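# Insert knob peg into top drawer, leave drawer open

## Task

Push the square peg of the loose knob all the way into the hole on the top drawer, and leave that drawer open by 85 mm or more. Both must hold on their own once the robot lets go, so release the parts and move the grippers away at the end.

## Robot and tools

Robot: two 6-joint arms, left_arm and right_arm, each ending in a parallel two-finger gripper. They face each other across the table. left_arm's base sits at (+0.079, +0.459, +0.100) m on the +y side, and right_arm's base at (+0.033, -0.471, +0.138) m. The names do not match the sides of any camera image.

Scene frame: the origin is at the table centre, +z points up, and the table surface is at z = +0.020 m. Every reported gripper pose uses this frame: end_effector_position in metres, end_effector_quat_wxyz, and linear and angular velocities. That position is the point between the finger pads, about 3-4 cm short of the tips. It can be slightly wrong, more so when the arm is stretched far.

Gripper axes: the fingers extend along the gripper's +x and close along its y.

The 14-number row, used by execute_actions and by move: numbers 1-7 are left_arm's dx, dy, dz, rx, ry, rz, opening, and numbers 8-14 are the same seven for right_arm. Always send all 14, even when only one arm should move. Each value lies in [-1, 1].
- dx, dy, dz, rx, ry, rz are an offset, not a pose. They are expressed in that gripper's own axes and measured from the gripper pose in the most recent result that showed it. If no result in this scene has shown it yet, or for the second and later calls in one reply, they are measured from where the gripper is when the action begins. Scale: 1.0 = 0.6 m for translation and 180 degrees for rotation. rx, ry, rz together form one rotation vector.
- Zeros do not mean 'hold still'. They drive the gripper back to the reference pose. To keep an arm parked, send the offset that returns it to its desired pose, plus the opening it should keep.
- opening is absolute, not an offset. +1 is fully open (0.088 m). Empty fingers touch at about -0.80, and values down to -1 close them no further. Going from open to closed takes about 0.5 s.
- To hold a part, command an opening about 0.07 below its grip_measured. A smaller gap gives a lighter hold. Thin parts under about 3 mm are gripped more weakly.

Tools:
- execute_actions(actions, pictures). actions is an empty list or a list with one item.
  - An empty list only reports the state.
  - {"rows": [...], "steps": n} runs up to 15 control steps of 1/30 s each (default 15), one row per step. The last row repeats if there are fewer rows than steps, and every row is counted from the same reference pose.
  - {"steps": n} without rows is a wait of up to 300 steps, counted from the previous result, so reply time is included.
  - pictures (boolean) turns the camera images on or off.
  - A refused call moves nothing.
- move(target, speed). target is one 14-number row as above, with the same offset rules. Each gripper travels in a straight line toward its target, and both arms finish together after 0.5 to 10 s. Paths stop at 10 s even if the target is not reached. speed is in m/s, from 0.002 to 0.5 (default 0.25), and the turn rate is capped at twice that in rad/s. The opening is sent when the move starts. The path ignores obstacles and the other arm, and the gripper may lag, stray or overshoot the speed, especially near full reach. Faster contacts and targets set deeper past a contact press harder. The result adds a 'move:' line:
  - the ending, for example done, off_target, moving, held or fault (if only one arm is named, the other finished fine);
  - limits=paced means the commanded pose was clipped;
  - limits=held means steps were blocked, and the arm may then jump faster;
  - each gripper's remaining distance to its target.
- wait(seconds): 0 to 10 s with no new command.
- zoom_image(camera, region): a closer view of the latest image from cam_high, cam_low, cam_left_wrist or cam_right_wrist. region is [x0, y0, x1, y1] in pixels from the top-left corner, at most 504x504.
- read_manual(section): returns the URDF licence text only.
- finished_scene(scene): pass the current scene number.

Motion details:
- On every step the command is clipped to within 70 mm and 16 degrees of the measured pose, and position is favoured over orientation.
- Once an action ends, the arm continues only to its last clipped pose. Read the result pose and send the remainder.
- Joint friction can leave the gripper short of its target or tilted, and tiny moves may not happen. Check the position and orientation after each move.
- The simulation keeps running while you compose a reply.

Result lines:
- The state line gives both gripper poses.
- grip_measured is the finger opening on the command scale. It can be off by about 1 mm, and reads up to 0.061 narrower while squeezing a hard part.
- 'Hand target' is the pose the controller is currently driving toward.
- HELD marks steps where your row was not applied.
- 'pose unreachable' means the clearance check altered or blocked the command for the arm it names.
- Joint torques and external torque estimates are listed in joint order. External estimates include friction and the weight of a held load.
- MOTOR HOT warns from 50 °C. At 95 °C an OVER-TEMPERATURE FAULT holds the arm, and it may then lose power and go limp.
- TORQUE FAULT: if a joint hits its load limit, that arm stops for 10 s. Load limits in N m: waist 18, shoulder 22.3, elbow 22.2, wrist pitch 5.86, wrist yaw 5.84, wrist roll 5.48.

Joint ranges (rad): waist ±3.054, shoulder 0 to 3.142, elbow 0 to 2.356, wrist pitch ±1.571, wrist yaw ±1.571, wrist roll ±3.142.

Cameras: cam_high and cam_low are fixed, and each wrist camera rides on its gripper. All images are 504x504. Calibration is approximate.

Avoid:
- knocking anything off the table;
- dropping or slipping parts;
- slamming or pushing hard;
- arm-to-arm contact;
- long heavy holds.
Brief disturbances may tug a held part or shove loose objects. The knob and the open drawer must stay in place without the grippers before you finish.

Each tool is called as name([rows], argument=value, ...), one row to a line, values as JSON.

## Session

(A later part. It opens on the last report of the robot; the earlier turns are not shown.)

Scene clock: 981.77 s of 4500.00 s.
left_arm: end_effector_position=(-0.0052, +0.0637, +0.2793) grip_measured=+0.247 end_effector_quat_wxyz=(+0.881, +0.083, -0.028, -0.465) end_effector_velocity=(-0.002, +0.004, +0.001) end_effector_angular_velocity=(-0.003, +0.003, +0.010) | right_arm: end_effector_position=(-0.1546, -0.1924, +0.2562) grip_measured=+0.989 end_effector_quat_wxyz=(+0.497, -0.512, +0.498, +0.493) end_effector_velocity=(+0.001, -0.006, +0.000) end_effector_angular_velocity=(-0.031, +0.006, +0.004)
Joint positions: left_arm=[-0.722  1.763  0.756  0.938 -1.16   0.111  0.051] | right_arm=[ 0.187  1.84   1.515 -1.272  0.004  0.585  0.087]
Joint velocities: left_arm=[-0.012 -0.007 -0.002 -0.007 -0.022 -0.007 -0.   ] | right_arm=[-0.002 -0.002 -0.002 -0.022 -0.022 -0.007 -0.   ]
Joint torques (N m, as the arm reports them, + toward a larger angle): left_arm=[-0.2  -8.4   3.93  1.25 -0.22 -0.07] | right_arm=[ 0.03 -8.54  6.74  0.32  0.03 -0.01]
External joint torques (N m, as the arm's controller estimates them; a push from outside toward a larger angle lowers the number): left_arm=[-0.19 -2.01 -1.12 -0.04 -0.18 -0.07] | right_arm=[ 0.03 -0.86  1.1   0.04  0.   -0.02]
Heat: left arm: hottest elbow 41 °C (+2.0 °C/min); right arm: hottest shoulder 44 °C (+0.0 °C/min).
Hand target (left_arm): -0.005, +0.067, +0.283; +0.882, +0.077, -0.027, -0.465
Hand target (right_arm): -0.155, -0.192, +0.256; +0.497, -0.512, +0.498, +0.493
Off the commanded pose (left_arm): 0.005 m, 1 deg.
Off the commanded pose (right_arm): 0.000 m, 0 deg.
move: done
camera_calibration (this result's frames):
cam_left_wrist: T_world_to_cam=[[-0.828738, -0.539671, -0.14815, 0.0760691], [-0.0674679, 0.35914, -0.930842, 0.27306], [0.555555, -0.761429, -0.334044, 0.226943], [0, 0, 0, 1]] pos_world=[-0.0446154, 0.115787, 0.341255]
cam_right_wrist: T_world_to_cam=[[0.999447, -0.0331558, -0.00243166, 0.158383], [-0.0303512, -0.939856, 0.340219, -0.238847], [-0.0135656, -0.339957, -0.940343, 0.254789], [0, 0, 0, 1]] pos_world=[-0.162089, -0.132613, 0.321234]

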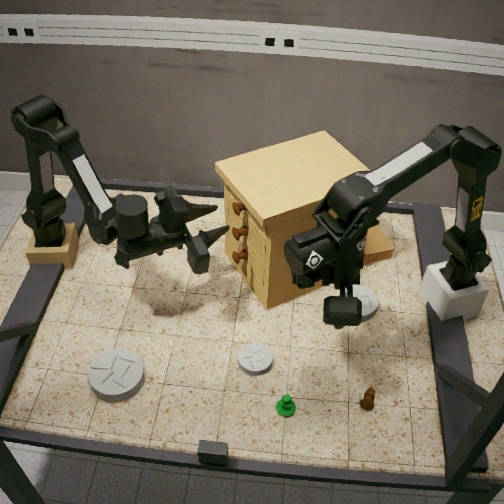

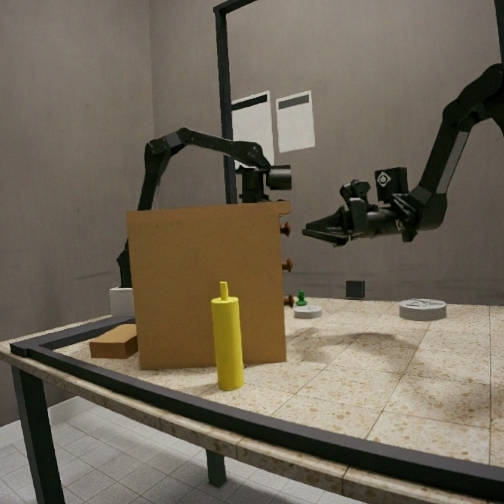

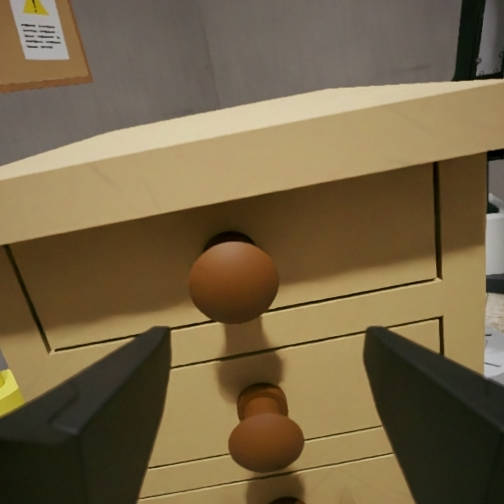

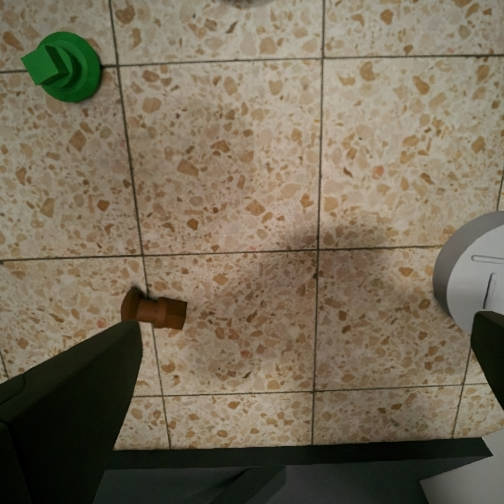

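move(target=[0.065,0.008,0.004,0,0,0.014,0.5,0,0,0,0,0,0,1], speed=0.1)

Scene clock: 992.87 s of 4500.00 s.
left_arm: end_effector_position=(+0.0205, +0.0378, +0.2813) grip_measured=+0.497 end_effector_quat_wxyz=(+0.891, +0.084, -0.030, -0.445) end_effector_velocity=(+0.002, -0.002, +0.002) end_effector_angular_velocity=(-0.024, +0.023, +0.000) | right_arm: end_effector_position=(-0.1546, -0.1924, +0.2562) grip_measured=+0.989 end_effector_quat_wxyz=(+0.497, -0.512, +0.498, +0.493) end_effector_velocity=(+0.004, +0.000, +0.000) end_effector_angular_velocity=(-0.002, -0.010, -0.014)
Joint positions: left_arm=[-0.624  1.815  0.823  0.943 -1.106  0.134  0.063] | right_arm=[ 0.187  1.84   1.515 -1.272  0.004  0.585  0.087]
Joint velocities: left_arm=[ 0.007  0.002  0.007  0.007  0.007 -0.022  0.   ] | right_arm=[-0.007 -0.002 -0.002 -0.007  0.007  0.007 -0.   ]
Joint torques (N m, as the arm reports them, + toward a larger angle): left_arm=[ 0.3  -5.64  5.9   1.57  0.15  0.13] | right_arm=[ 0.03 -8.56  6.72  0.32  0.02 -0.02]
External joint torques (N m, as the arm's controller estimates them; a push from outside toward a larger angle lowers the number): left_arm=[0.29 1.22 0.81 0.24 0.18 0.13] | right_arm=[ 0.08 -0.89  1.06  0.03 -0.01 -0.02]
Heat: left arm: hottest shoulder 40 °C (+1.0 °C/min); right arm: hottest shoulder 44 °C (+0.0 °C/min).
Hand target (left_arm): +0.020, +0.034, +0.281; +0.891, +0.083, -0.030, -0.445
Hand target (right_arm): -0.155, -0.192, +0.256; +0.497, -0.512, +0.498, +0.493
Off the commanded pose (left_arm): 0.004 m, 0 deg.
Off the commanded pose (right_arm): 0.000 m, 0 deg.
After step 90, 7.23 s passed at rest.
move: done
camera_calibration (this result's frames):
cam_left_wrist: T_world_to_cam=[[-0.803162, -0.576079, -0.151868, 0.0855749], [-0.0773561, 0.353597, -0.932194, 0.286723], [0.590717, -0.736955, -0.328559, 0.190395], [0, 0, 0, 1]] pos_world=[-0.0215596, 0.0882265, 0.342833]
cam_right_wrist: T_world_to_cam=[[0.999447, -0.0331558, -0.00243166, 0.158383], [-0.0303512, -0.939856, 0.340219, -0.238847], [-0.0135656, -0.339957, -0.940343, 0.254789], [0, 0, 0, 1]] pos_world=[-0.162089, -0.132613, 0.321234]

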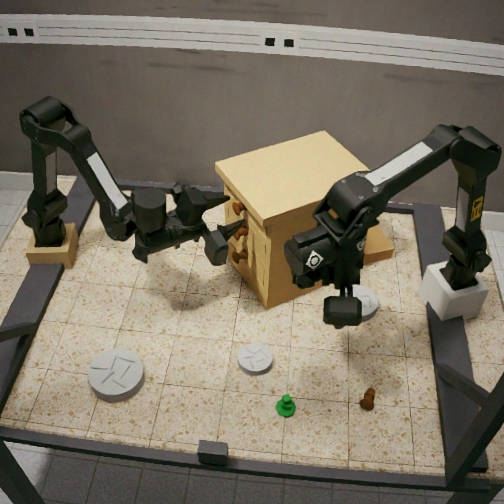

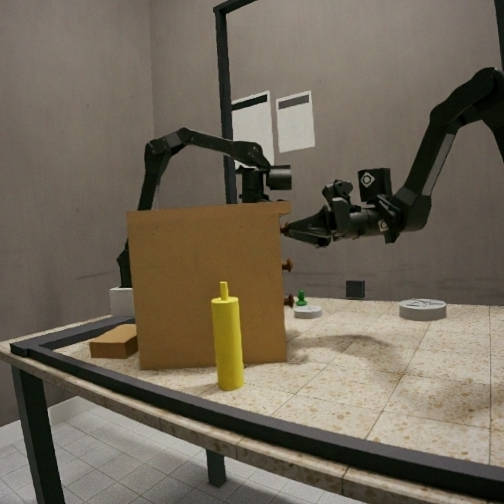

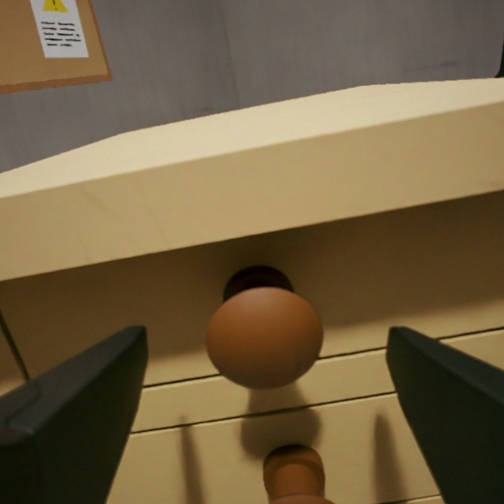

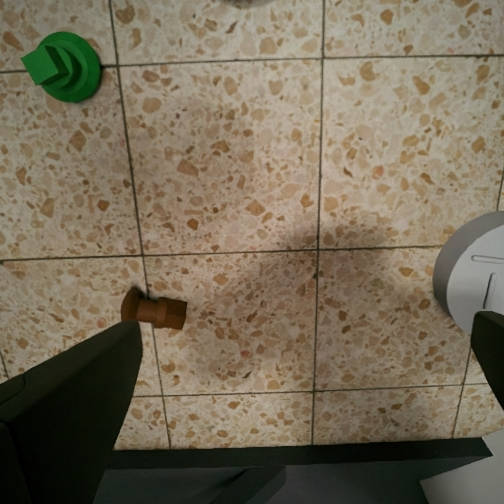

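move(target=[0.034,0,0.002,0,0,0,0.5,0,0,0,0,0,0,1], speed=0.08)

execute_actions([
  {"rows":[[0,0,0,0,0,0,-0.6,0,0,0,0,0,0,1]],"steps":15},
])

Scene clock: 996.43 s of 4500.00 s.
left_arm: end_effector_position=(+0.0324, +0.0253, +0.2827) grip_measured=+0.497 end_effector_quat_wxyz=(+0.891, +0.083, -0.029, -0.445) end_effector_velocity=(-0.002, -0.004, -0.002) end_effector_angular_velocity=(+0.003, +0.004, -0.019) | right_arm: end_effector_position=(-0.1546, -0.1924, +0.2562) grip_measured=+0.989 end_effector_quat_wxyz=(+0.497, -0.512, +0.498, +0.493) end_effector_velocity=(-0.000, -0.001, -0.000) end_effector_angular_velocity=(-0.019, +0.014, -0.001)
Joint positions: left_arm=[-0.577  1.833  0.852  0.938 -1.059  0.137  0.063] | right_arm=[ 0.187  1.84   1.515 -1.272  0.004  0.585  0.087]
Joint velocities: left_arm=[ 0.002  0.007  0.007 -0.007  0.022 -0.007  0.   ] | right_arm=[-0.007  0.002  0.002 -0.007 -0.022 -0.007 -0.   ]
Joint torques (N m, as the arm reports them, + toward a larger angle): left_arm=[ 0.27 -5.94  6.07  1.18  0.12  0.08] | right_arm=[ 0.03 -8.56  6.79  0.31  0.03 -0.01]
External joint torques (N m, as the arm's controller estimates them; a push from outside toward a larger angle lowers the number): left_arm=[ 0.24  1.    0.94 -0.15  0.14  0.08] | right_arm=[ 0.05 -0.92  1.12  0.    0.   -0.01]
Heat: left arm: hottest shoulder 39 °C (+0.0 °C/min); right arm: hottest shoulder 44 °C (+0.0 °C/min).
Hand target (left_arm): +0.032, +0.021, +0.282; +0.891, +0.084, -0.030, -0.445
Hand target (right_arm): -0.155, -0.192, +0.256; +0.497, -0.512, +0.498, +0.493
Off the commanded pose (left_arm): 0.004 m, 0 deg.
Off the commanded pose (right_arm): 0.000 m, 0 deg.
move: done
camera_calibration (this result's frames):
cam_left_wrist: T_world_to_cam=[[-0.803018, -0.577047, -0.148925, 0.0872885], [-0.0793954, 0.351253, -0.932908, 0.293784], [0.590642, -0.737318, -0.327878, 0.174412], [0, 0, 0, 1]] pos_world=[-0.00959549, 0.0757738, 0.344259]
cam_right_wrist: T_world_to_cam=[[0.999447, -0.0331558, -0.00243166, 0.158383], [-0.0303512, -0.939856, 0.340219, -0.238847], [-0.0135656, -0.339957, -0.940343, 0.254789], [0, 0, 0, 1]] pos_world=[-0.162089, -0.132613, 0.321234]

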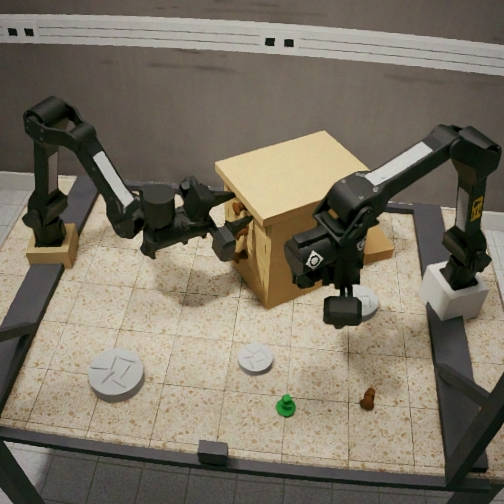

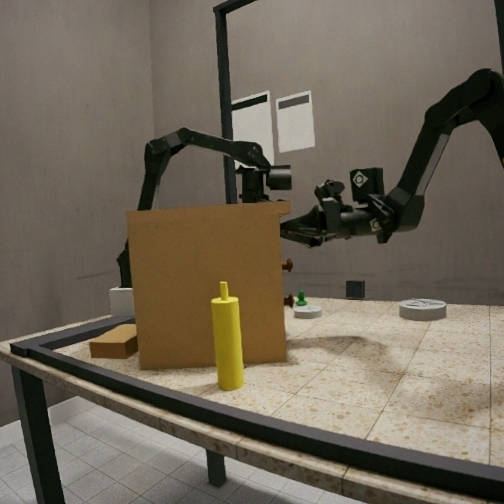

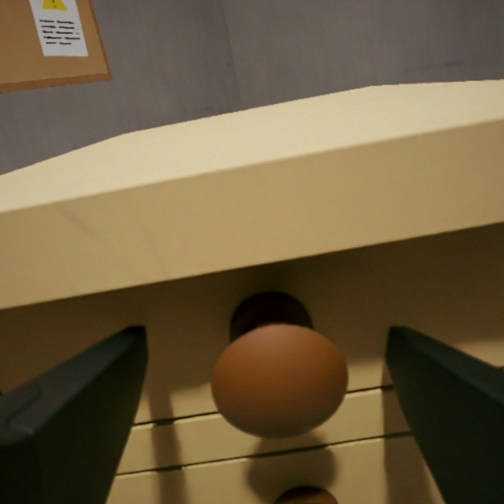

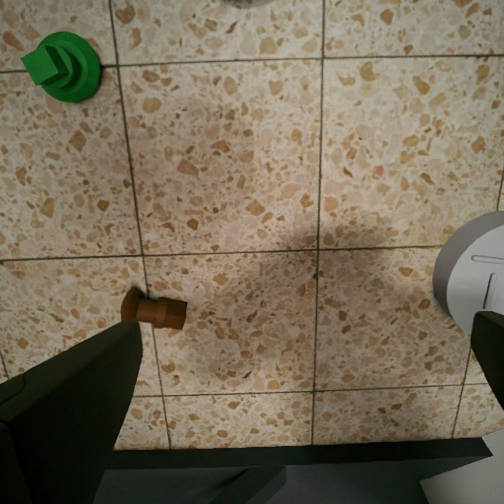

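Scene clock: 996.93 s of 4500.00 s.
left_arm: end_effector_position=(+0.0320, +0.0253, +0.2828) grip_measured=-0.323 end_effector_quat_wxyz=(+0.891, +0.082, -0.029, -0.445) end_effector_velocity=(+0.000, +0.002, +0.003) end_effector_angular_velocity=(-0.016, +0.010, +0.005) | right_arm: end_effector_position=(-0.1546, -0.1924, +0.2562) grip_measured=+0.989 end_effector_quat_wxyz=(+0.497, -0.512, +0.498, +0.493) end_effector_velocity=(+0.004, +0.001, +0.001) end_effector_angular_velocity=(+0.002, -0.007, +0.000)
Joint positions: left_arm=[-0.578  1.833  0.852  0.938 -1.06   0.137  0.023] | right_arm=[ 0.187  1.84   1.515 -1.272  0.004  0.585  0.087]
Joint velocities: left_arm=[-0.002 -0.007 -0.002  0.007 -0.007 -0.007  0.01 ] | right_arm=[-0.007 -0.002  0.002 -0.007  0.007 -0.007 -0.   ]
Joint torques (N m, as the arm reports them, + toward a larger angle): left_arm=[ 0.02 -7.18  4.8   1.29 -0.01 -0.03] | right_arm=[ 0.01 -8.56  6.78  0.32  0.02 -0.03]
External joint torques (N m, as the arm's controller estimates them; a push from outside toward a larger angle lowers the number): left_arm=[-0.02 -0.13 -0.35 -0.06  0.02 -0.03] | right_arm=[ 0.11 -0.86  1.1   0.02 -0.02 -0.03]
Heat: left arm: hottest shoulder 39 °C (+0.0 °C/min); right arm: hottest shoulder 44 °C (+0.0 °C/min).
Hand target (left_arm): +0.032, +0.025, +0.283; +0.891, +0.083, -0.029, -0.445
Hand target (right_arm): -0.155, -0.192, +0.256; +0.497, -0.512, +0.498, +0.493
Off the commanded pose (left_arm): 0.000 m, 0 deg.
Off the commanded pose (right_arm): 0.000 m, 0 deg.
Steps of this call (steps 1 to 15: all 15 steps of this action). Readings (end_effector_position):
1: left_arm (+0.0324, +0.0253, +0.2827) | right_arm (-0.1546, -0.1924, +0.2562)
2: left_arm (+0.0324, +0.0253, +0.2827) | right_arm (-0.1546, -0.1924, +0.2562)
4: left_arm (+0.0324, +0.0253, +0.2827) | right_arm (-0.1546, -0.1924, +0.2562)
8: left_arm (+0.0319, +0.0253, +0.2827) | right_arm (-0.1546, -0.1924, +0.2562)
15: the state above
camera_calibration (this result's frames):
cam_left_wrist: T_world_to_cam=[[-0.803456, -0.576434, -0.148933, 0.0869789], [-0.0791133, 0.351308, -0.932912, 0.29371], [0.590084, -0.737771, -0.327864, 0.174769], [0, 0, 0, 1]] pos_world=[-0.0100081, 0.0758944, 0.34426]
cam_right_wrist: T_world_to_cam=[[0.999447, -0.0331558, -0.00243166, 0.158383], [-0.0303512, -0.939856, 0.340219, -0.238847], [-0.0135656, -0.339957, -0.940343, 0.254789], [0, 0, 0, 1]] pos_world=[-0.162089, -0.132613, 0.321234]

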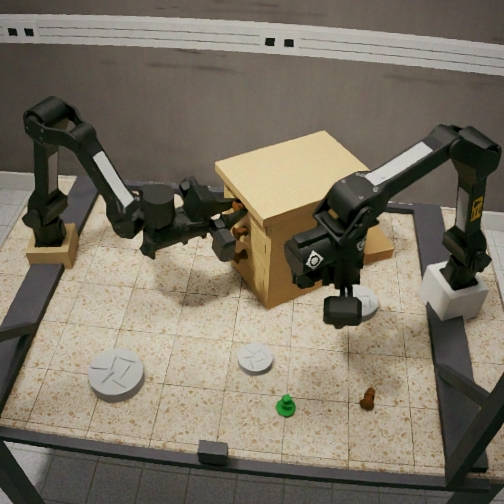

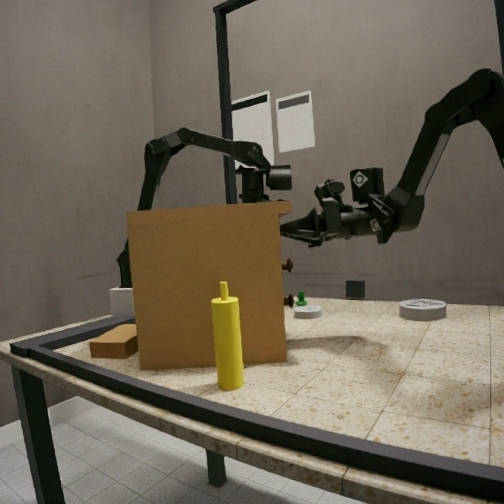

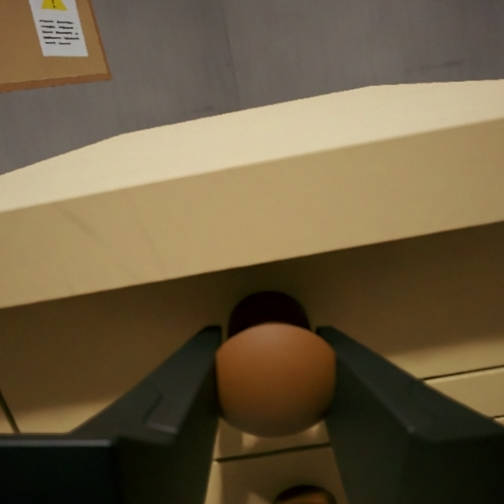

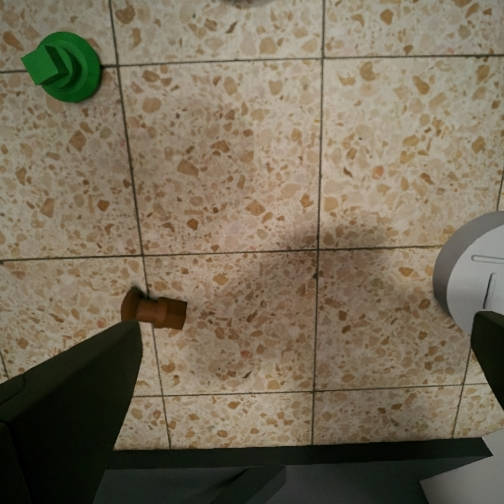

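move(target=[-0.183,0,0,0,0,0,-0.6,0,0,0,0,0,0,1], speed=0.06)

Scene clock: 1001.53 s of 4500.00 s.
left_arm: end_effector_position=(-0.0330, +0.1104, +0.2806) grip_measured=-0.321 end_effector_quat_wxyz=(+0.891, +0.090, -0.031, -0.443) end_effector_velocity=(-0.000, +0.003, -0.002) end_effector_angular_velocity=(+0.003, +0.002, +0.000) | right_arm: end_effector_position=(-0.1546, -0.1924, +0.2562) grip_measured=+0.989 end_effector_quat_wxyz=(+0.497, -0.512, +0.498, +0.493) end_effector_velocity=(+0.001, +0.001, +0.000) end_effector_angular_velocity=(+0.002, +0.010, -0.000)
Joint positions: left_arm=[-0.89   1.703  0.709  0.867 -1.375  0.063  0.023] | right_arm=[ 0.187  1.84   1.515 -1.272  0.004  0.585  0.087]
Joint velocities: left_arm=[-0.007 -0.007 -0.007 -0.022 -0.007 -0.022 -0.   ] | right_arm=[-0.007 -0.007 -0.007  0.007 -0.007 -0.007 -0.   ]
Joint torques (N m, as the arm reports them, + toward a larger angle): left_arm=[-0.53 -7.85  3.89  1.11 -0.22 -0.06] | right_arm=[ 0.   -8.56  6.75  0.3   0.02 -0.02]
External joint torques (N m, as the arm's controller estimates them; a push from outside toward a larger angle lowers the number): left_arm=[-0.53 -1.99 -1.01 -0.05 -0.13 -0.05] | right_arm=[ 0.07 -0.88  1.1   0.01 -0.01 -0.02]
Heat: left arm: hottest shoulder 40 °C (+1.0 °C/min); right arm: hottest shoulder 44 °C (+0.0 °C/min).
Hand target (left_arm): -0.033, +0.113, +0.285; +0.891, +0.082, -0.029, -0.445
Hand target (right_arm): -0.155, -0.192, +0.256; +0.497, -0.512, +0.498, +0.493
Off the commanded pose (left_arm): 0.005 m, 1 deg.
Off the commanded pose (right_arm): 0.000 m, 0 deg.
move: done
camera_calibration (this result's frames):
cam_left_wrist: T_world_to_cam=[[-0.799636, -0.578103, -0.162418, 0.0875491], [-0.0725084, 0.361455, -0.929566, 0.254891], [0.596092, -0.731537, -0.33095, 0.275547], [0, 0, 0, 1]] pos_world=[-0.0757621, 0.160054, 0.342349]
cam_right_wrist: T_world_to_cam=[[0.999447, -0.0331558, -0.00243166, 0.158383], [-0.0303512, -0.939856, 0.340219, -0.238847], [-0.0135656, -0.339957, -0.940343, 0.254789], [0, 0, 0, 1]] pos_world=[-0.162089, -0.132613, 0.321234]

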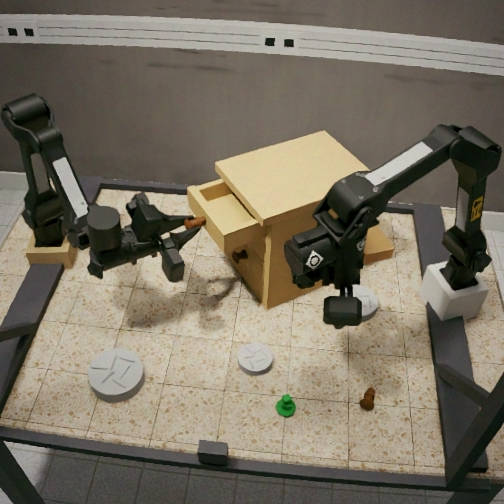

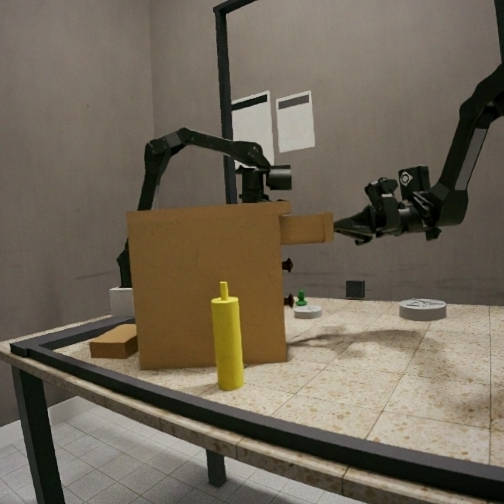

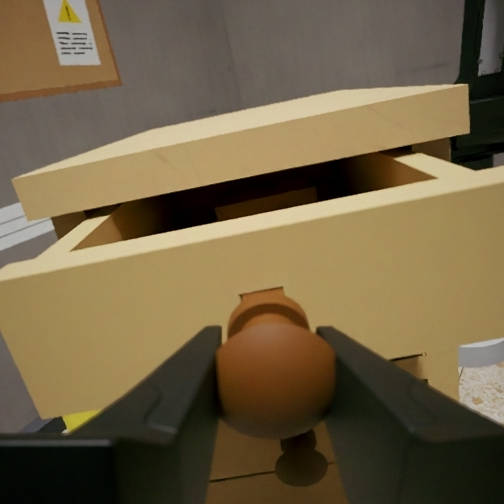

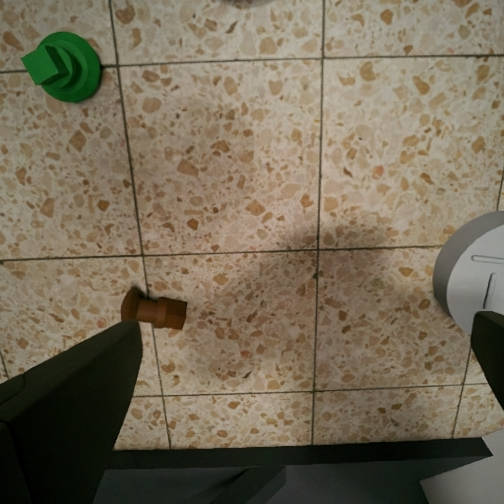

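zoom_image(camera="cam_left_wrist", region=[180, 220, 380, 380])

zoom_image(camera="cam_low", region=[270, 195, 370, 265])

Region (180, 220, 380, 380) of cam_left_wrist's 504x504 image, scaled by 2.520, with more detail than that image has; it fills the top 403 rows of this view, and the rest is white.

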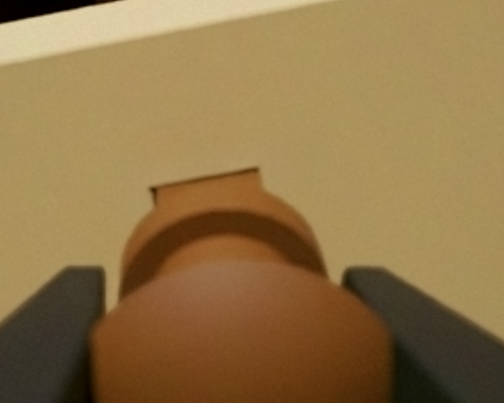

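Region (270, 195, 370, 265) of cam_low's 504x504 image, scaled by 5.040, with more detail than that image has; it fills the top 353 rows of this view, and the rest is white.

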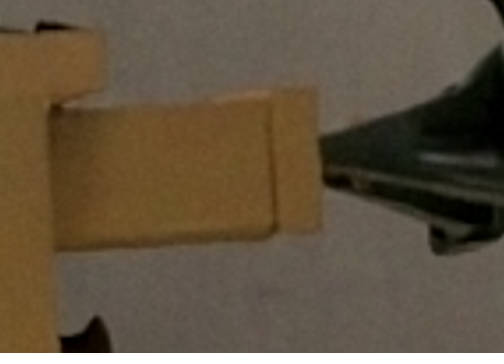

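execute_actions([
  {"rows":[[0,0,0,0,0,0,1,0,0,0,0,0,0,1]],"steps":15},
], pictures=false)

move(target=[0,0,0.15,0,0,0,1,0,0,0,0,0,0,1], speed=0.2)

Scene clock: 1022.87 s of 4500.00 s.
left_arm: end_effector_position=(-0.0332, +0.1105, +0.2807) grip_measured=+0.985 end_effector_quat_wxyz=(+0.891, +0.090, -0.031, -0.443) end_effector_velocity=(+0.001, +0.001, -0.000) end_effector_angular_velocity=(+0.009, -0.011, +0.005) | right_arm: end_effector_position=(-0.1546, -0.1924, +0.2562) grip_measured=+0.989 end_effector_quat_wxyz=(+0.497, -0.512, +0.498, +0.493) end_effector_velocity=(+0.001, -0.005, +0.001) end_effector_angular_velocity=(-0.019, -0.003, +0.024)
Joint positions: left_arm=[-0.891  1.703  0.709  0.866 -1.376  0.063  0.087] | right_arm=[ 0.187  1.84   1.515 -1.272  0.004  0.585  0.087]
Joint velocities: left_arm=[-0.002 -0.002 -0.002 -0.007 -0.007  0.007  0.015] | right_arm=[ 0.002 -0.002  0.002 -0.022 -0.007 -0.022  0.   ]
Joint torques (N m, as the arm reports them, + toward a larger angle): left_arm=[ 0.02 -6.07  4.55  1.19 -0.13  0.06] | right_arm=[ 0.01 -8.54  6.74  0.31  0.03 -0.02]
External joint torques (N m, as the arm's controller estimates them; a push from outside toward a larger angle lowers the number): left_arm=[ 0.02 -0.25 -0.35  0.04 -0.05  0.06] | right_arm=[ 0.01 -0.86  1.11  0.03  0.   -0.02]
Heat: left arm: hottest shoulder 41 °C (+2.0 °C/min); right arm: hottest shoulder 45 °C (+1.0 °C/min).
Hand target (left_arm): -0.033, +0.110, +0.281; +0.891, +0.089, -0.031, -0.443
Hand target (right_arm): -0.155, -0.192, +0.256; +0.497, -0.512, +0.498, +0.493
Off the commanded pose (left_arm): 0.000 m, 0 deg.
Off the commanded pose (right_arm): 0.000 m, 0 deg.
Steps of this call (steps 1 to 90: nothing new was sent; then 17.83 s passed at rest; steps 91 to 105: all 15 steps of this action). Readings (end_effector_position):
91: left_arm (-0.0332, +0.1105, +0.2807) | right_arm (-0.1546, -0.1924, +0.2562)
92: left_arm (-0.0332, +0.1105, +0.2807) | right_arm (-0.1546, -0.1924, +0.2562)
94: left_arm (-0.0332, +0.1105, +0.2807) | right_arm (-0.1546, -0.1924, +0.2562)
98: left_arm (-0.0332, +0.1105, +0.2807) | right_arm (-0.1546, -0.1924, +0.2562)
105: the state above

Scene clock: 1024.20 s of 4500.00 s.
left_arm: end_effector_position=(-0.0450, +0.0973, +0.3584) grip_measured=+1.000 end_effector_quat_wxyz=(+0.890, +0.104, -0.037, -0.443) end_effector_velocity=(-0.000, +0.001, +0.005) end_effector_angular_velocity=(+0.011, +0.017, +0.008) | right_arm: end_effector_position=(-0.1546, -0.1924, +0.2562) grip_measured=+0.989 end_effector_quat_wxyz=(+0.497, -0.512, +0.498, +0.493) end_effector_velocity=(+0.000, -0.001, +0.001) end_effector_angular_velocity=(-0.006, +0.005, +0.005)
Joint positions: left_arm=[-0.891  1.583  0.952  0.494 -1.376  0.085  0.088] | right_arm=[ 0.187  1.84   1.515 -1.272  0.004  0.585  0.087]
Joint velocities: left_arm=[-0.002 -0.017  0.046 -0.168 -0.007 -0.11   0.   ] | right_arm=[-0.002 -0.002  0.002 -0.007 -0.007 -0.007  0.   ]
Joint torques (N m, as the arm reports them, + toward a larger angle): left_arm=[-0.32 -7.91  6.89  1.02 -0.23 -0.08] | right_arm=[ 0.01 -8.54  6.77  0.32  0.02 -0.01]
External joint torques (N m, as the arm's controller estimates them; a push from outside toward a larger angle lowers the number): left_arm=[-0.32 -1.92  1.   -0.14 -0.14 -0.08] | right_arm=[ 0.02 -0.87  1.12  0.03 -0.01 -0.01]
Heat: left arm: hottest shoulder 41 °C (+2.0 °C/min); right arm: hottest shoulder 45 °C (+1.0 °C/min).
Hand target (left_arm): -0.045, +0.099, +0.369; +0.891, +0.089, -0.031, -0.443
Hand target (right_arm): -0.155, -0.192, +0.256; +0.497, -0.512, +0.498, +0.493
Off the commanded pose (left_arm): 0.011 m, 2 deg.
Off the commanded pose (right_arm): 0.000 m, 0 deg.
move: off_target (left_arm)
camera_calibration (this result's frames):
cam_left_wrist: T_world_to_cam=[[-0.795925, -0.573696, -0.193329, 0.0938995], [-0.050043, 0.380599, -0.923385, 0.327909], [0.603324, -0.725271, -0.331637, 0.298796], [0, 0, 0, 1]] pos_world=[-0.0891239, 0.145776, 0.420032]
cam_right_wrist: T_world_to_cam=[[0.999447, -0.0331558, -0.00243166, 0.158383], [-0.0303512, -0.939856, 0.340219, -0.238847], [-0.0135656, -0.339957, -0.940343, 0.254789], [0, 0, 0, 1]] pos_world=[-0.162089, -0.132613, 0.321234]

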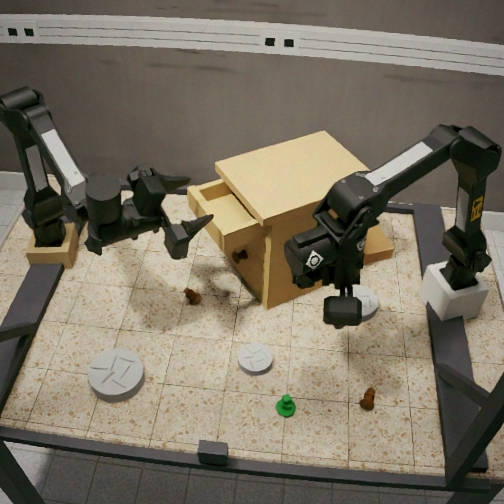

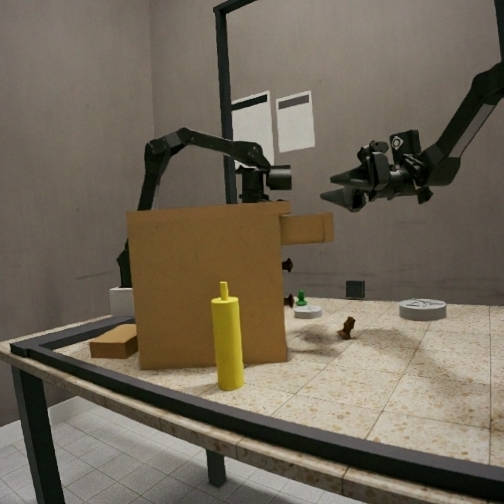

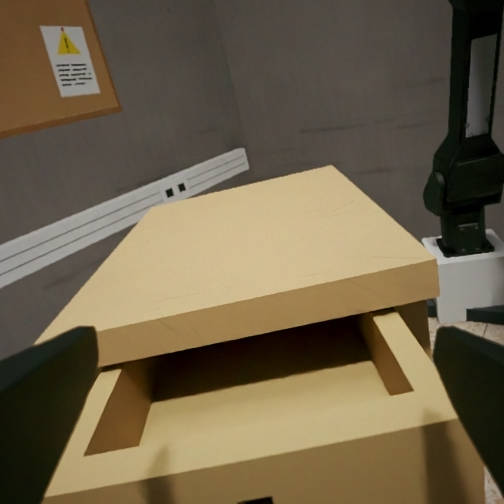

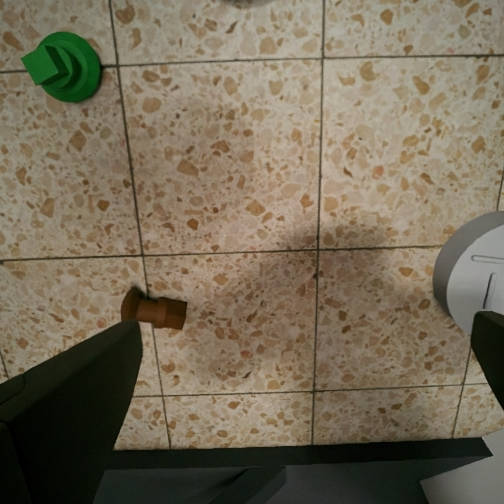

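zoom_image(camera="cam_high", region=[160, 270, 230, 325])

zoom_image(camera="cam_low", region=[315, 300, 385, 355])

Region (160, 270, 230, 325) of cam_high's 504x504 image, scaled by 7.200, with more detail than that image has; it fills the top 396 rows of this view, and the rest is white.

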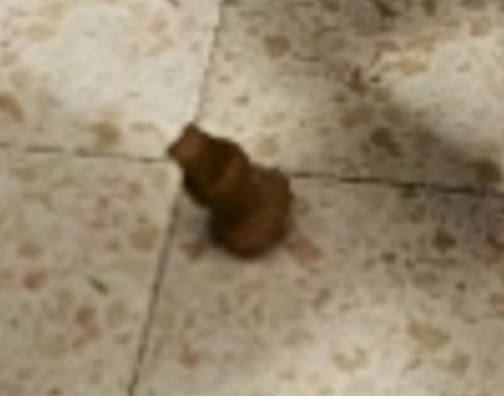

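Region (315, 300, 385, 355) of cam_low's 504x504 image, scaled by 7.200, with more detail than that image has; it fills the top 396 rows of this view, and the rest is white.

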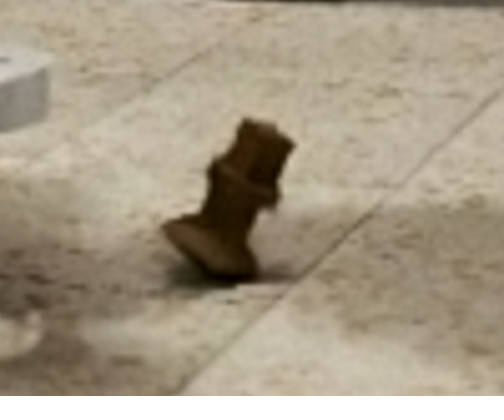

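execute_actions(actions=[])

zoom_image(camera="cam_low", region=[315, 300, 385, 355])

zoom_image(camera="cam_high", region=[160, 270, 230, 325])

Scene clock: 1049.30 s of 4500.00 s.
left_arm: end_effector_position=(-0.0450, +0.0973, +0.3588) grip_measured=+1.000 end_effector_quat_wxyz=(+0.890, +0.104, -0.036, -0.443) end_effector_velocity=(+0.002, +0.001, +0.001) end_effector_angular_velocity=(-0.003, +0.003, +0.010) | right_arm: end_effector_position=(-0.1546, -0.1924, +0.2562) grip_measured=+0.989 end_effector_quat_wxyz=(+0.497, -0.512, +0.498, +0.493) end_effector_velocity=(-0.002, -0.004, +0.000) end_effector_angular_velocity=(-0.019, +0.014, +0.009)
Joint positions: left_arm=[-0.891  1.582  0.957  0.474 -1.376  0.071  0.088] | right_arm=[ 0.187  1.84   1.515 -1.272  0.004  0.585  0.087]
Joint velocities: left_arm=[ 0.002 -0.002  0.002 -0.007 -0.007 -0.007  0.   ] | right_arm=[ 0.002 -0.002 -0.002 -0.007 -0.022 -0.007  0.   ]
Joint torques (N m, as the arm reports them, + toward a larger angle): left_arm=[-0.31 -8.02  7.13  1.   -0.25 -0.12] | right_arm=[ 0.   -8.57  6.74  0.3   0.02 -0.02]
External joint torques (N m, as the arm's controller estimates them; a push from outside toward a larger angle lowers the number): left_arm=[-0.35 -1.97  1.17 -0.18 -0.15 -0.12] | right_arm=[-0.06 -0.9   1.09  0.01  0.   -0.02]
Heat: left arm: hottest shoulder 42 °C (+3.0 °C/min); right arm: hottest shoulder 45 °C (+1.0 °C/min).
Hand target (left_arm): -0.045, +0.099, +0.369; +0.891, +0.089, -0.031, -0.443
Hand target (right_arm): -0.155, -0.192, +0.256; +0.497, -0.512, +0.498, +0.493
Off the commanded pose (left_arm): 0.010 m, 2 deg.
Off the commanded pose (right_arm): 0.000 m, 0 deg.
Steps of this call (steps 1 to 753: nothing new was sent). Readings (end_effector_position):
1: left_arm (-0.0450, +0.0973, +0.3585) | right_arm (-0.1546, -0.1924, +0.2562)
2: left_arm (-0.0450, +0.0973, +0.3586) | right_arm (-0.1546, -0.1924, +0.2562)
4: left_arm (-0.0450, +0.0973, +0.3589) | right_arm (-0.1546, -0.1924, +0.2562)
8: left_arm (-0.0450, +0.0973, +0.3587) | right_arm (-0.1546, -0.1924, +0.2562)
753: the state above
camera_calibration (this result's frames):
cam_left_wrist: T_world_to_cam=[[-0.796049, -0.573627, -0.193025, 0.0937598], [-0.0517946, 0.382324, -0.922575, 0.327782], [0.603012, -0.724417, -0.33406, 0.299691], [0, 0, 0, 1]] pos_world=[-0.0891028, 0.145566, 0.420617]
cam_right_wrist: T_world_to_cam=[[0.999447, -0.0331558, -0.00243166, 0.158383], [-0.0303512, -0.939856, 0.340219, -0.238847], [-0.0135656, -0.339957, -0.940343, 0.254789], [0, 0, 0, 1]] pos_world=[-0.162089, -0.132613, 0.321234]

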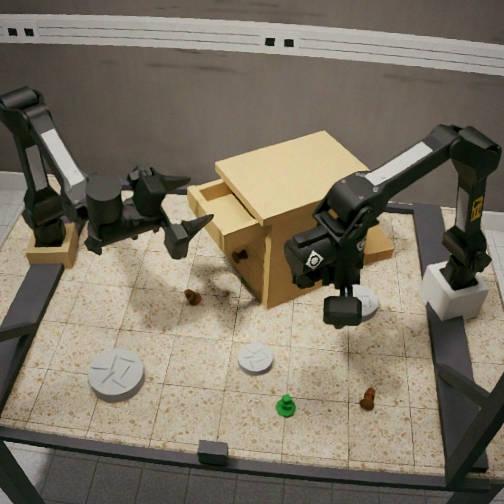

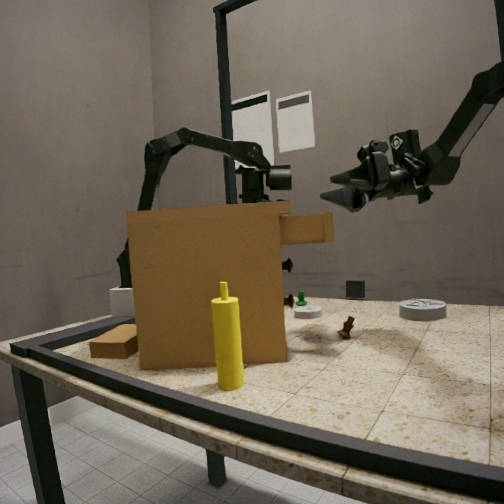

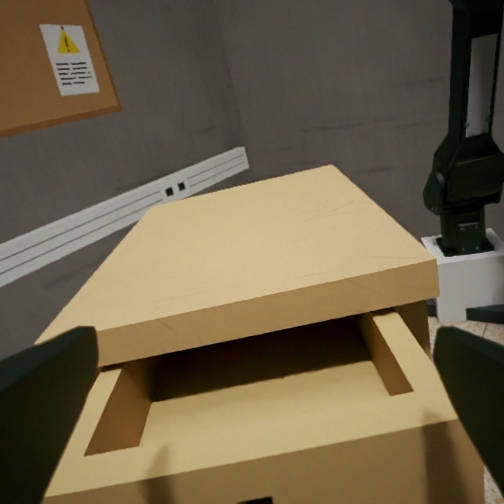

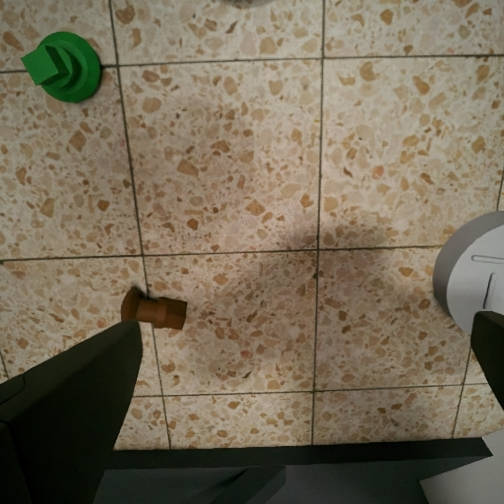

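Region (315, 300, 385, 355) of cam_low's 504x504 image, scaled by 7.200, with more detail than that image has; it fills the top 396 rows of this view, and the rest is white.

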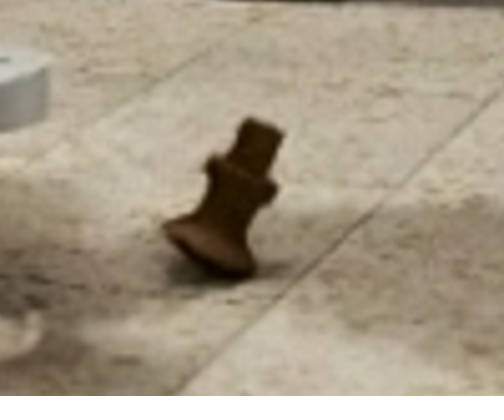

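Region (160, 270, 230, 325) of cam_high's 504x504 image, scaled by 7.200, with more detail than that image has; it fills the top 396 rows of this view, and the rest is white.

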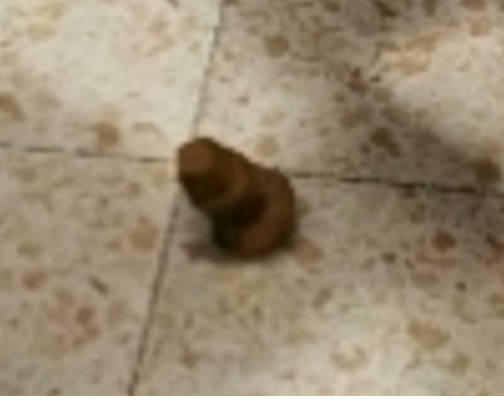

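move(target=[-0.043,0.117,-0.03,0,0,-0.283,1,0,0,0,0,0,0,1], speed=0.3)

Scene clock: 1079.97 s of 4500.00 s.
left_arm: end_effector_position=(-0.0036, +0.1593, +0.3595) grip_measured=+1.000 end_effector_quat_wxyz=(+0.615, +0.109, +0.011, -0.781) end_effector_velocity=(-0.000, +0.002, -0.004) end_effector_angular_velocity=(+0.019, +0.006, -0.013) | right_arm: end_effector_position=(-0.1546, -0.1924, +0.2562) grip_measured=+0.989 end_effector_quat_wxyz=(+0.497, -0.512, +0.498, +0.493) end_effector_velocity=(+0.002, +0.001, -0.001) end_effector_angular_velocity=(+0.006, -0.005, +0.005)
Joint positions: left_arm=[-0.472  0.842  0.597  0.06  -0.08   0.104  0.088] | right_arm=[ 0.187  1.84   1.515 -1.272  0.004  0.585  0.087]
Joint velocities: left_arm=[ 0.007 -0.007 -0.002 -0.022  0.022 -0.007  0.   ] | right_arm=[-0.002 -0.002 -0.007  0.007  0.007 -0.007  0.   ]
Joint torques (N m, as the arm reports them, + toward a larger angle): left_arm=[ 0.21 -2.99  5.39  1.53  0.14  0.09] | right_arm=[ 0.04 -8.56  6.76  0.31  0.04 -0.02]
External joint torques (N m, as the arm's controller estimates them; a push from outside toward a larger angle lowers the number): left_arm=[ 0.23 -0.97 -1.37 -0.15  0.15  0.09] | right_arm=[ 0.05 -0.98  1.19  0.03  0.01 -0.02]
Heat: left arm: hottest shoulder 42 °C (+1.0 °C/min); right arm: hottest shoulder 45 °C (+0.0 °C/min).
Hand target (left_arm): -0.003, +0.161, +0.357; +0.613, +0.110, +0.011, -0.782
Hand target (right_arm): -0.155, -0.192, +0.256; +0.497, -0.512, +0.498, +0.493
Off the commanded pose (left_arm): 0.003 m, 0 deg.
Off the commanded pose (right_arm): 0.000 m, 0 deg.
move: done
camera_calibration (this result's frames):
cam_left_wrist: T_world_to_cam=[[-0.961442, 0.260243, -0.0889028, -0.00840762], [0.200725, 0.443081, -0.873721, 0.280598], [-0.187989, -0.857877, -0.478233, 0.390134], [0, 0, 0, 1]] pos_world=[0.00893446, 0.212547, 0.430992]
cam_right_wrist: T_world_to_cam=[[0.999447, -0.0331558, -0.00243166, 0.158383], [-0.0303512, -0.939856, 0.340219, -0.238847], [-0.0135656, -0.339957, -0.940343, 0.254789], [0, 0, 0, 1]] pos_world=[-0.162089, -0.132613, 0.321234]

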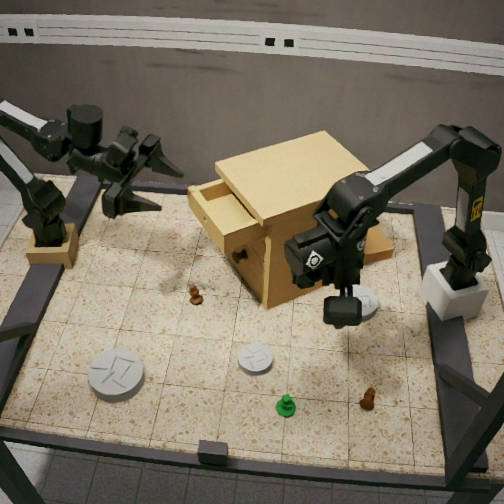

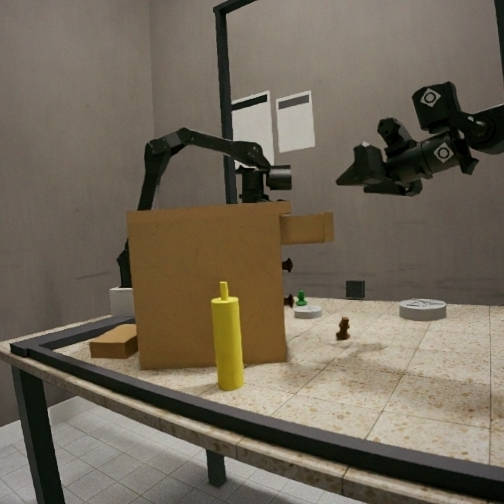

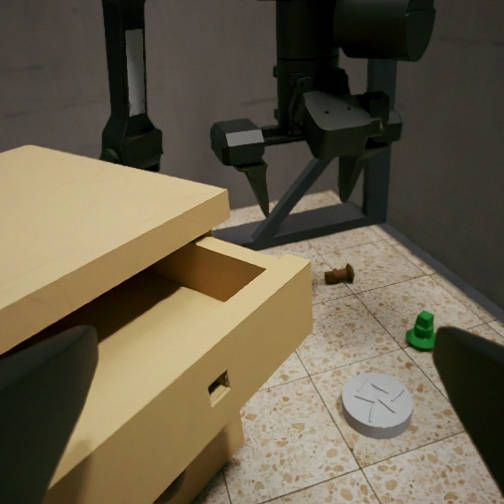

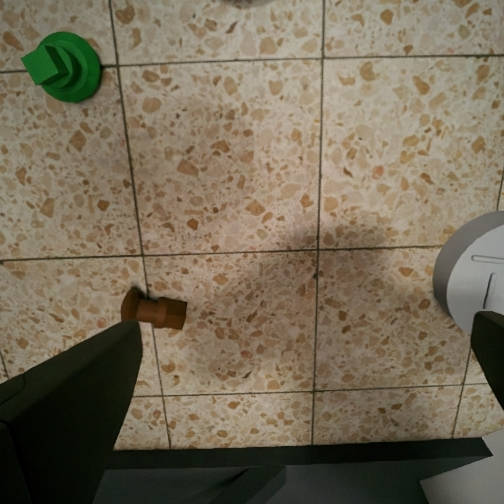

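move(target=[0.084,-0.028,-0.288,-0.04,0.30,0,1,0,0,0,0,0,0,1], speed=0.3)

Scene clock: 1089.00 s of 4500.00 s.
left_arm: end_effector_position=(-0.0041, +0.1446, +0.1786) grip_measured=+1.000 end_effector_quat_wxyz=(+0.547, +0.417, +0.330, -0.646) end_effector_velocity=(-0.001, +0.002, -0.005) end_effector_angular_velocity=(+0.032, -0.006, -0.012) | right_arm: end_effector_position=(-0.1546, -0.1924, +0.2562) grip_measured=+0.989 end_effector_quat_wxyz=(+0.497, -0.512, +0.498, +0.493) end_effector_velocity=(-0.003, -0.003, +0.001) end_effector_angular_velocity=(-0.014, +0.017, -0.005)
Joint positions: left_arm=[-0.457  1.481  0.869 -0.515 -0.075 -0.085  0.088] | right_arm=[ 0.187  1.84   1.515 -1.272  0.004  0.585  0.087]
Joint velocities: left_arm=[-0.002  0.022  0.012 -0.022  0.007  0.007  0.   ] | right_arm=[ 0.002 -0.002  0.002 -0.007 -0.022  0.007 -0.   ]
Joint torques (N m, as the arm reports them, + toward a larger angle): left_arm=[ 0.27 -4.38  6.85  0.77  0.14 -0.09] | right_arm=[ 0.01 -8.54  6.74  0.31  0.02 -0.01]
External joint torques (N m, as the arm's controller estimates them; a push from outside toward a larger angle lowers the number): left_arm=[ 0.28  0.73  1.14 -0.2   0.19 -0.09] | right_arm=[-0.04 -0.87  1.05  0.    0.   -0.01]
Heat: left arm: hottest shoulder 41 °C (+0.0 °C/min); right arm: hottest shoulder 45 °C (+0.0 °C/min).
Hand target (left_arm): -0.005, +0.141, +0.179; +0.547, +0.416, +0.333, -0.645
Hand target (right_arm): -0.155, -0.192, +0.256; +0.497, -0.512, +0.498, +0.493
Off the commanded pose (left_arm): 0.004 m, 1 deg.
Off the commanded pose (right_arm): 0.000 m, 0 deg.
move: done
camera_calibration (this result's frames):
cam_left_wrist: T_world_to_cam=[[-0.985398, 0.170259, -0.00154259, -0.0238574], [0.168905, 0.976334, -0.135064, -0.0800021], [-0.0214898, -0.133352, -0.990836, 0.278422], [0, 0, 0, 1]] pos_world=[-0.00401305, 0.119299, 0.265028]
cam_right_wrist: T_world_to_cam=[[0.999447, -0.0331558, -0.00243166, 0.158383], [-0.0303512, -0.939856, 0.340219, -0.238847], [-0.0135656, -0.339957, -0.940343, 0.254789], [0, 0, 0, 1]] pos_world=[-0.162089, -0.132613, 0.321234]

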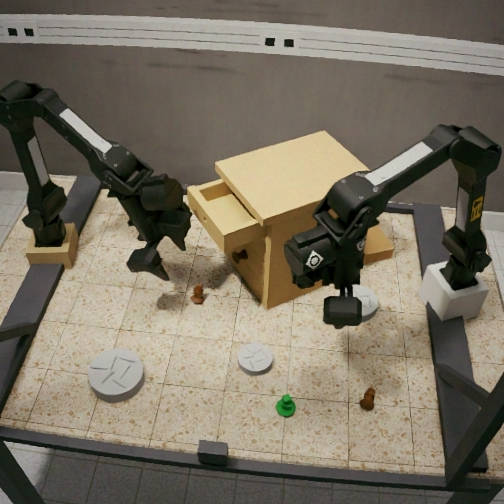

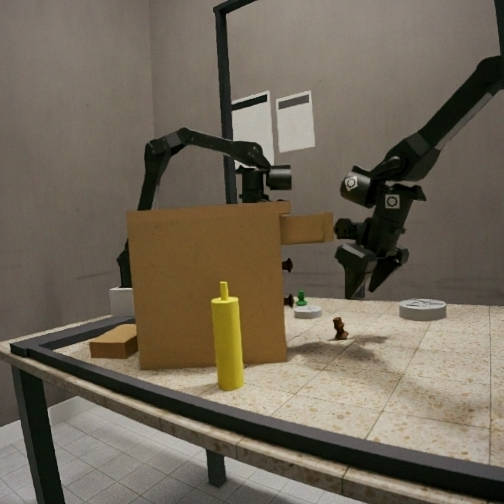

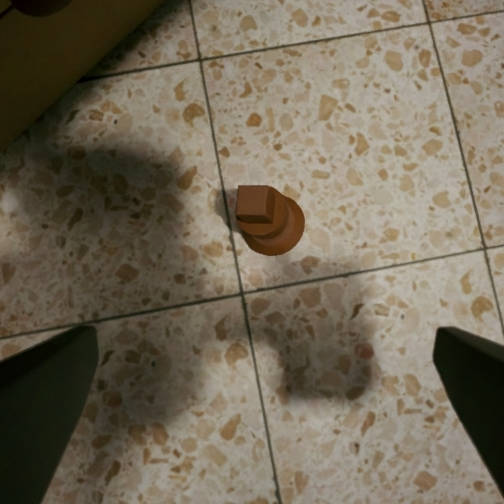

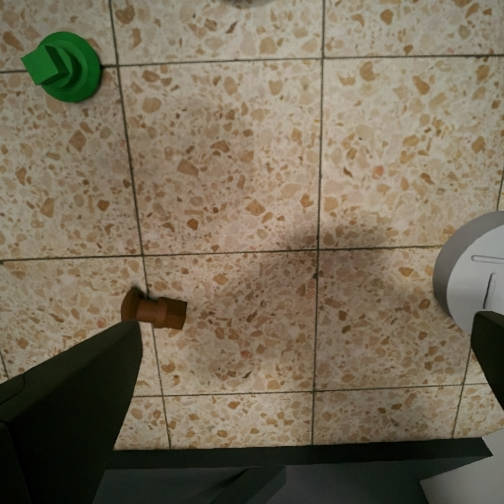

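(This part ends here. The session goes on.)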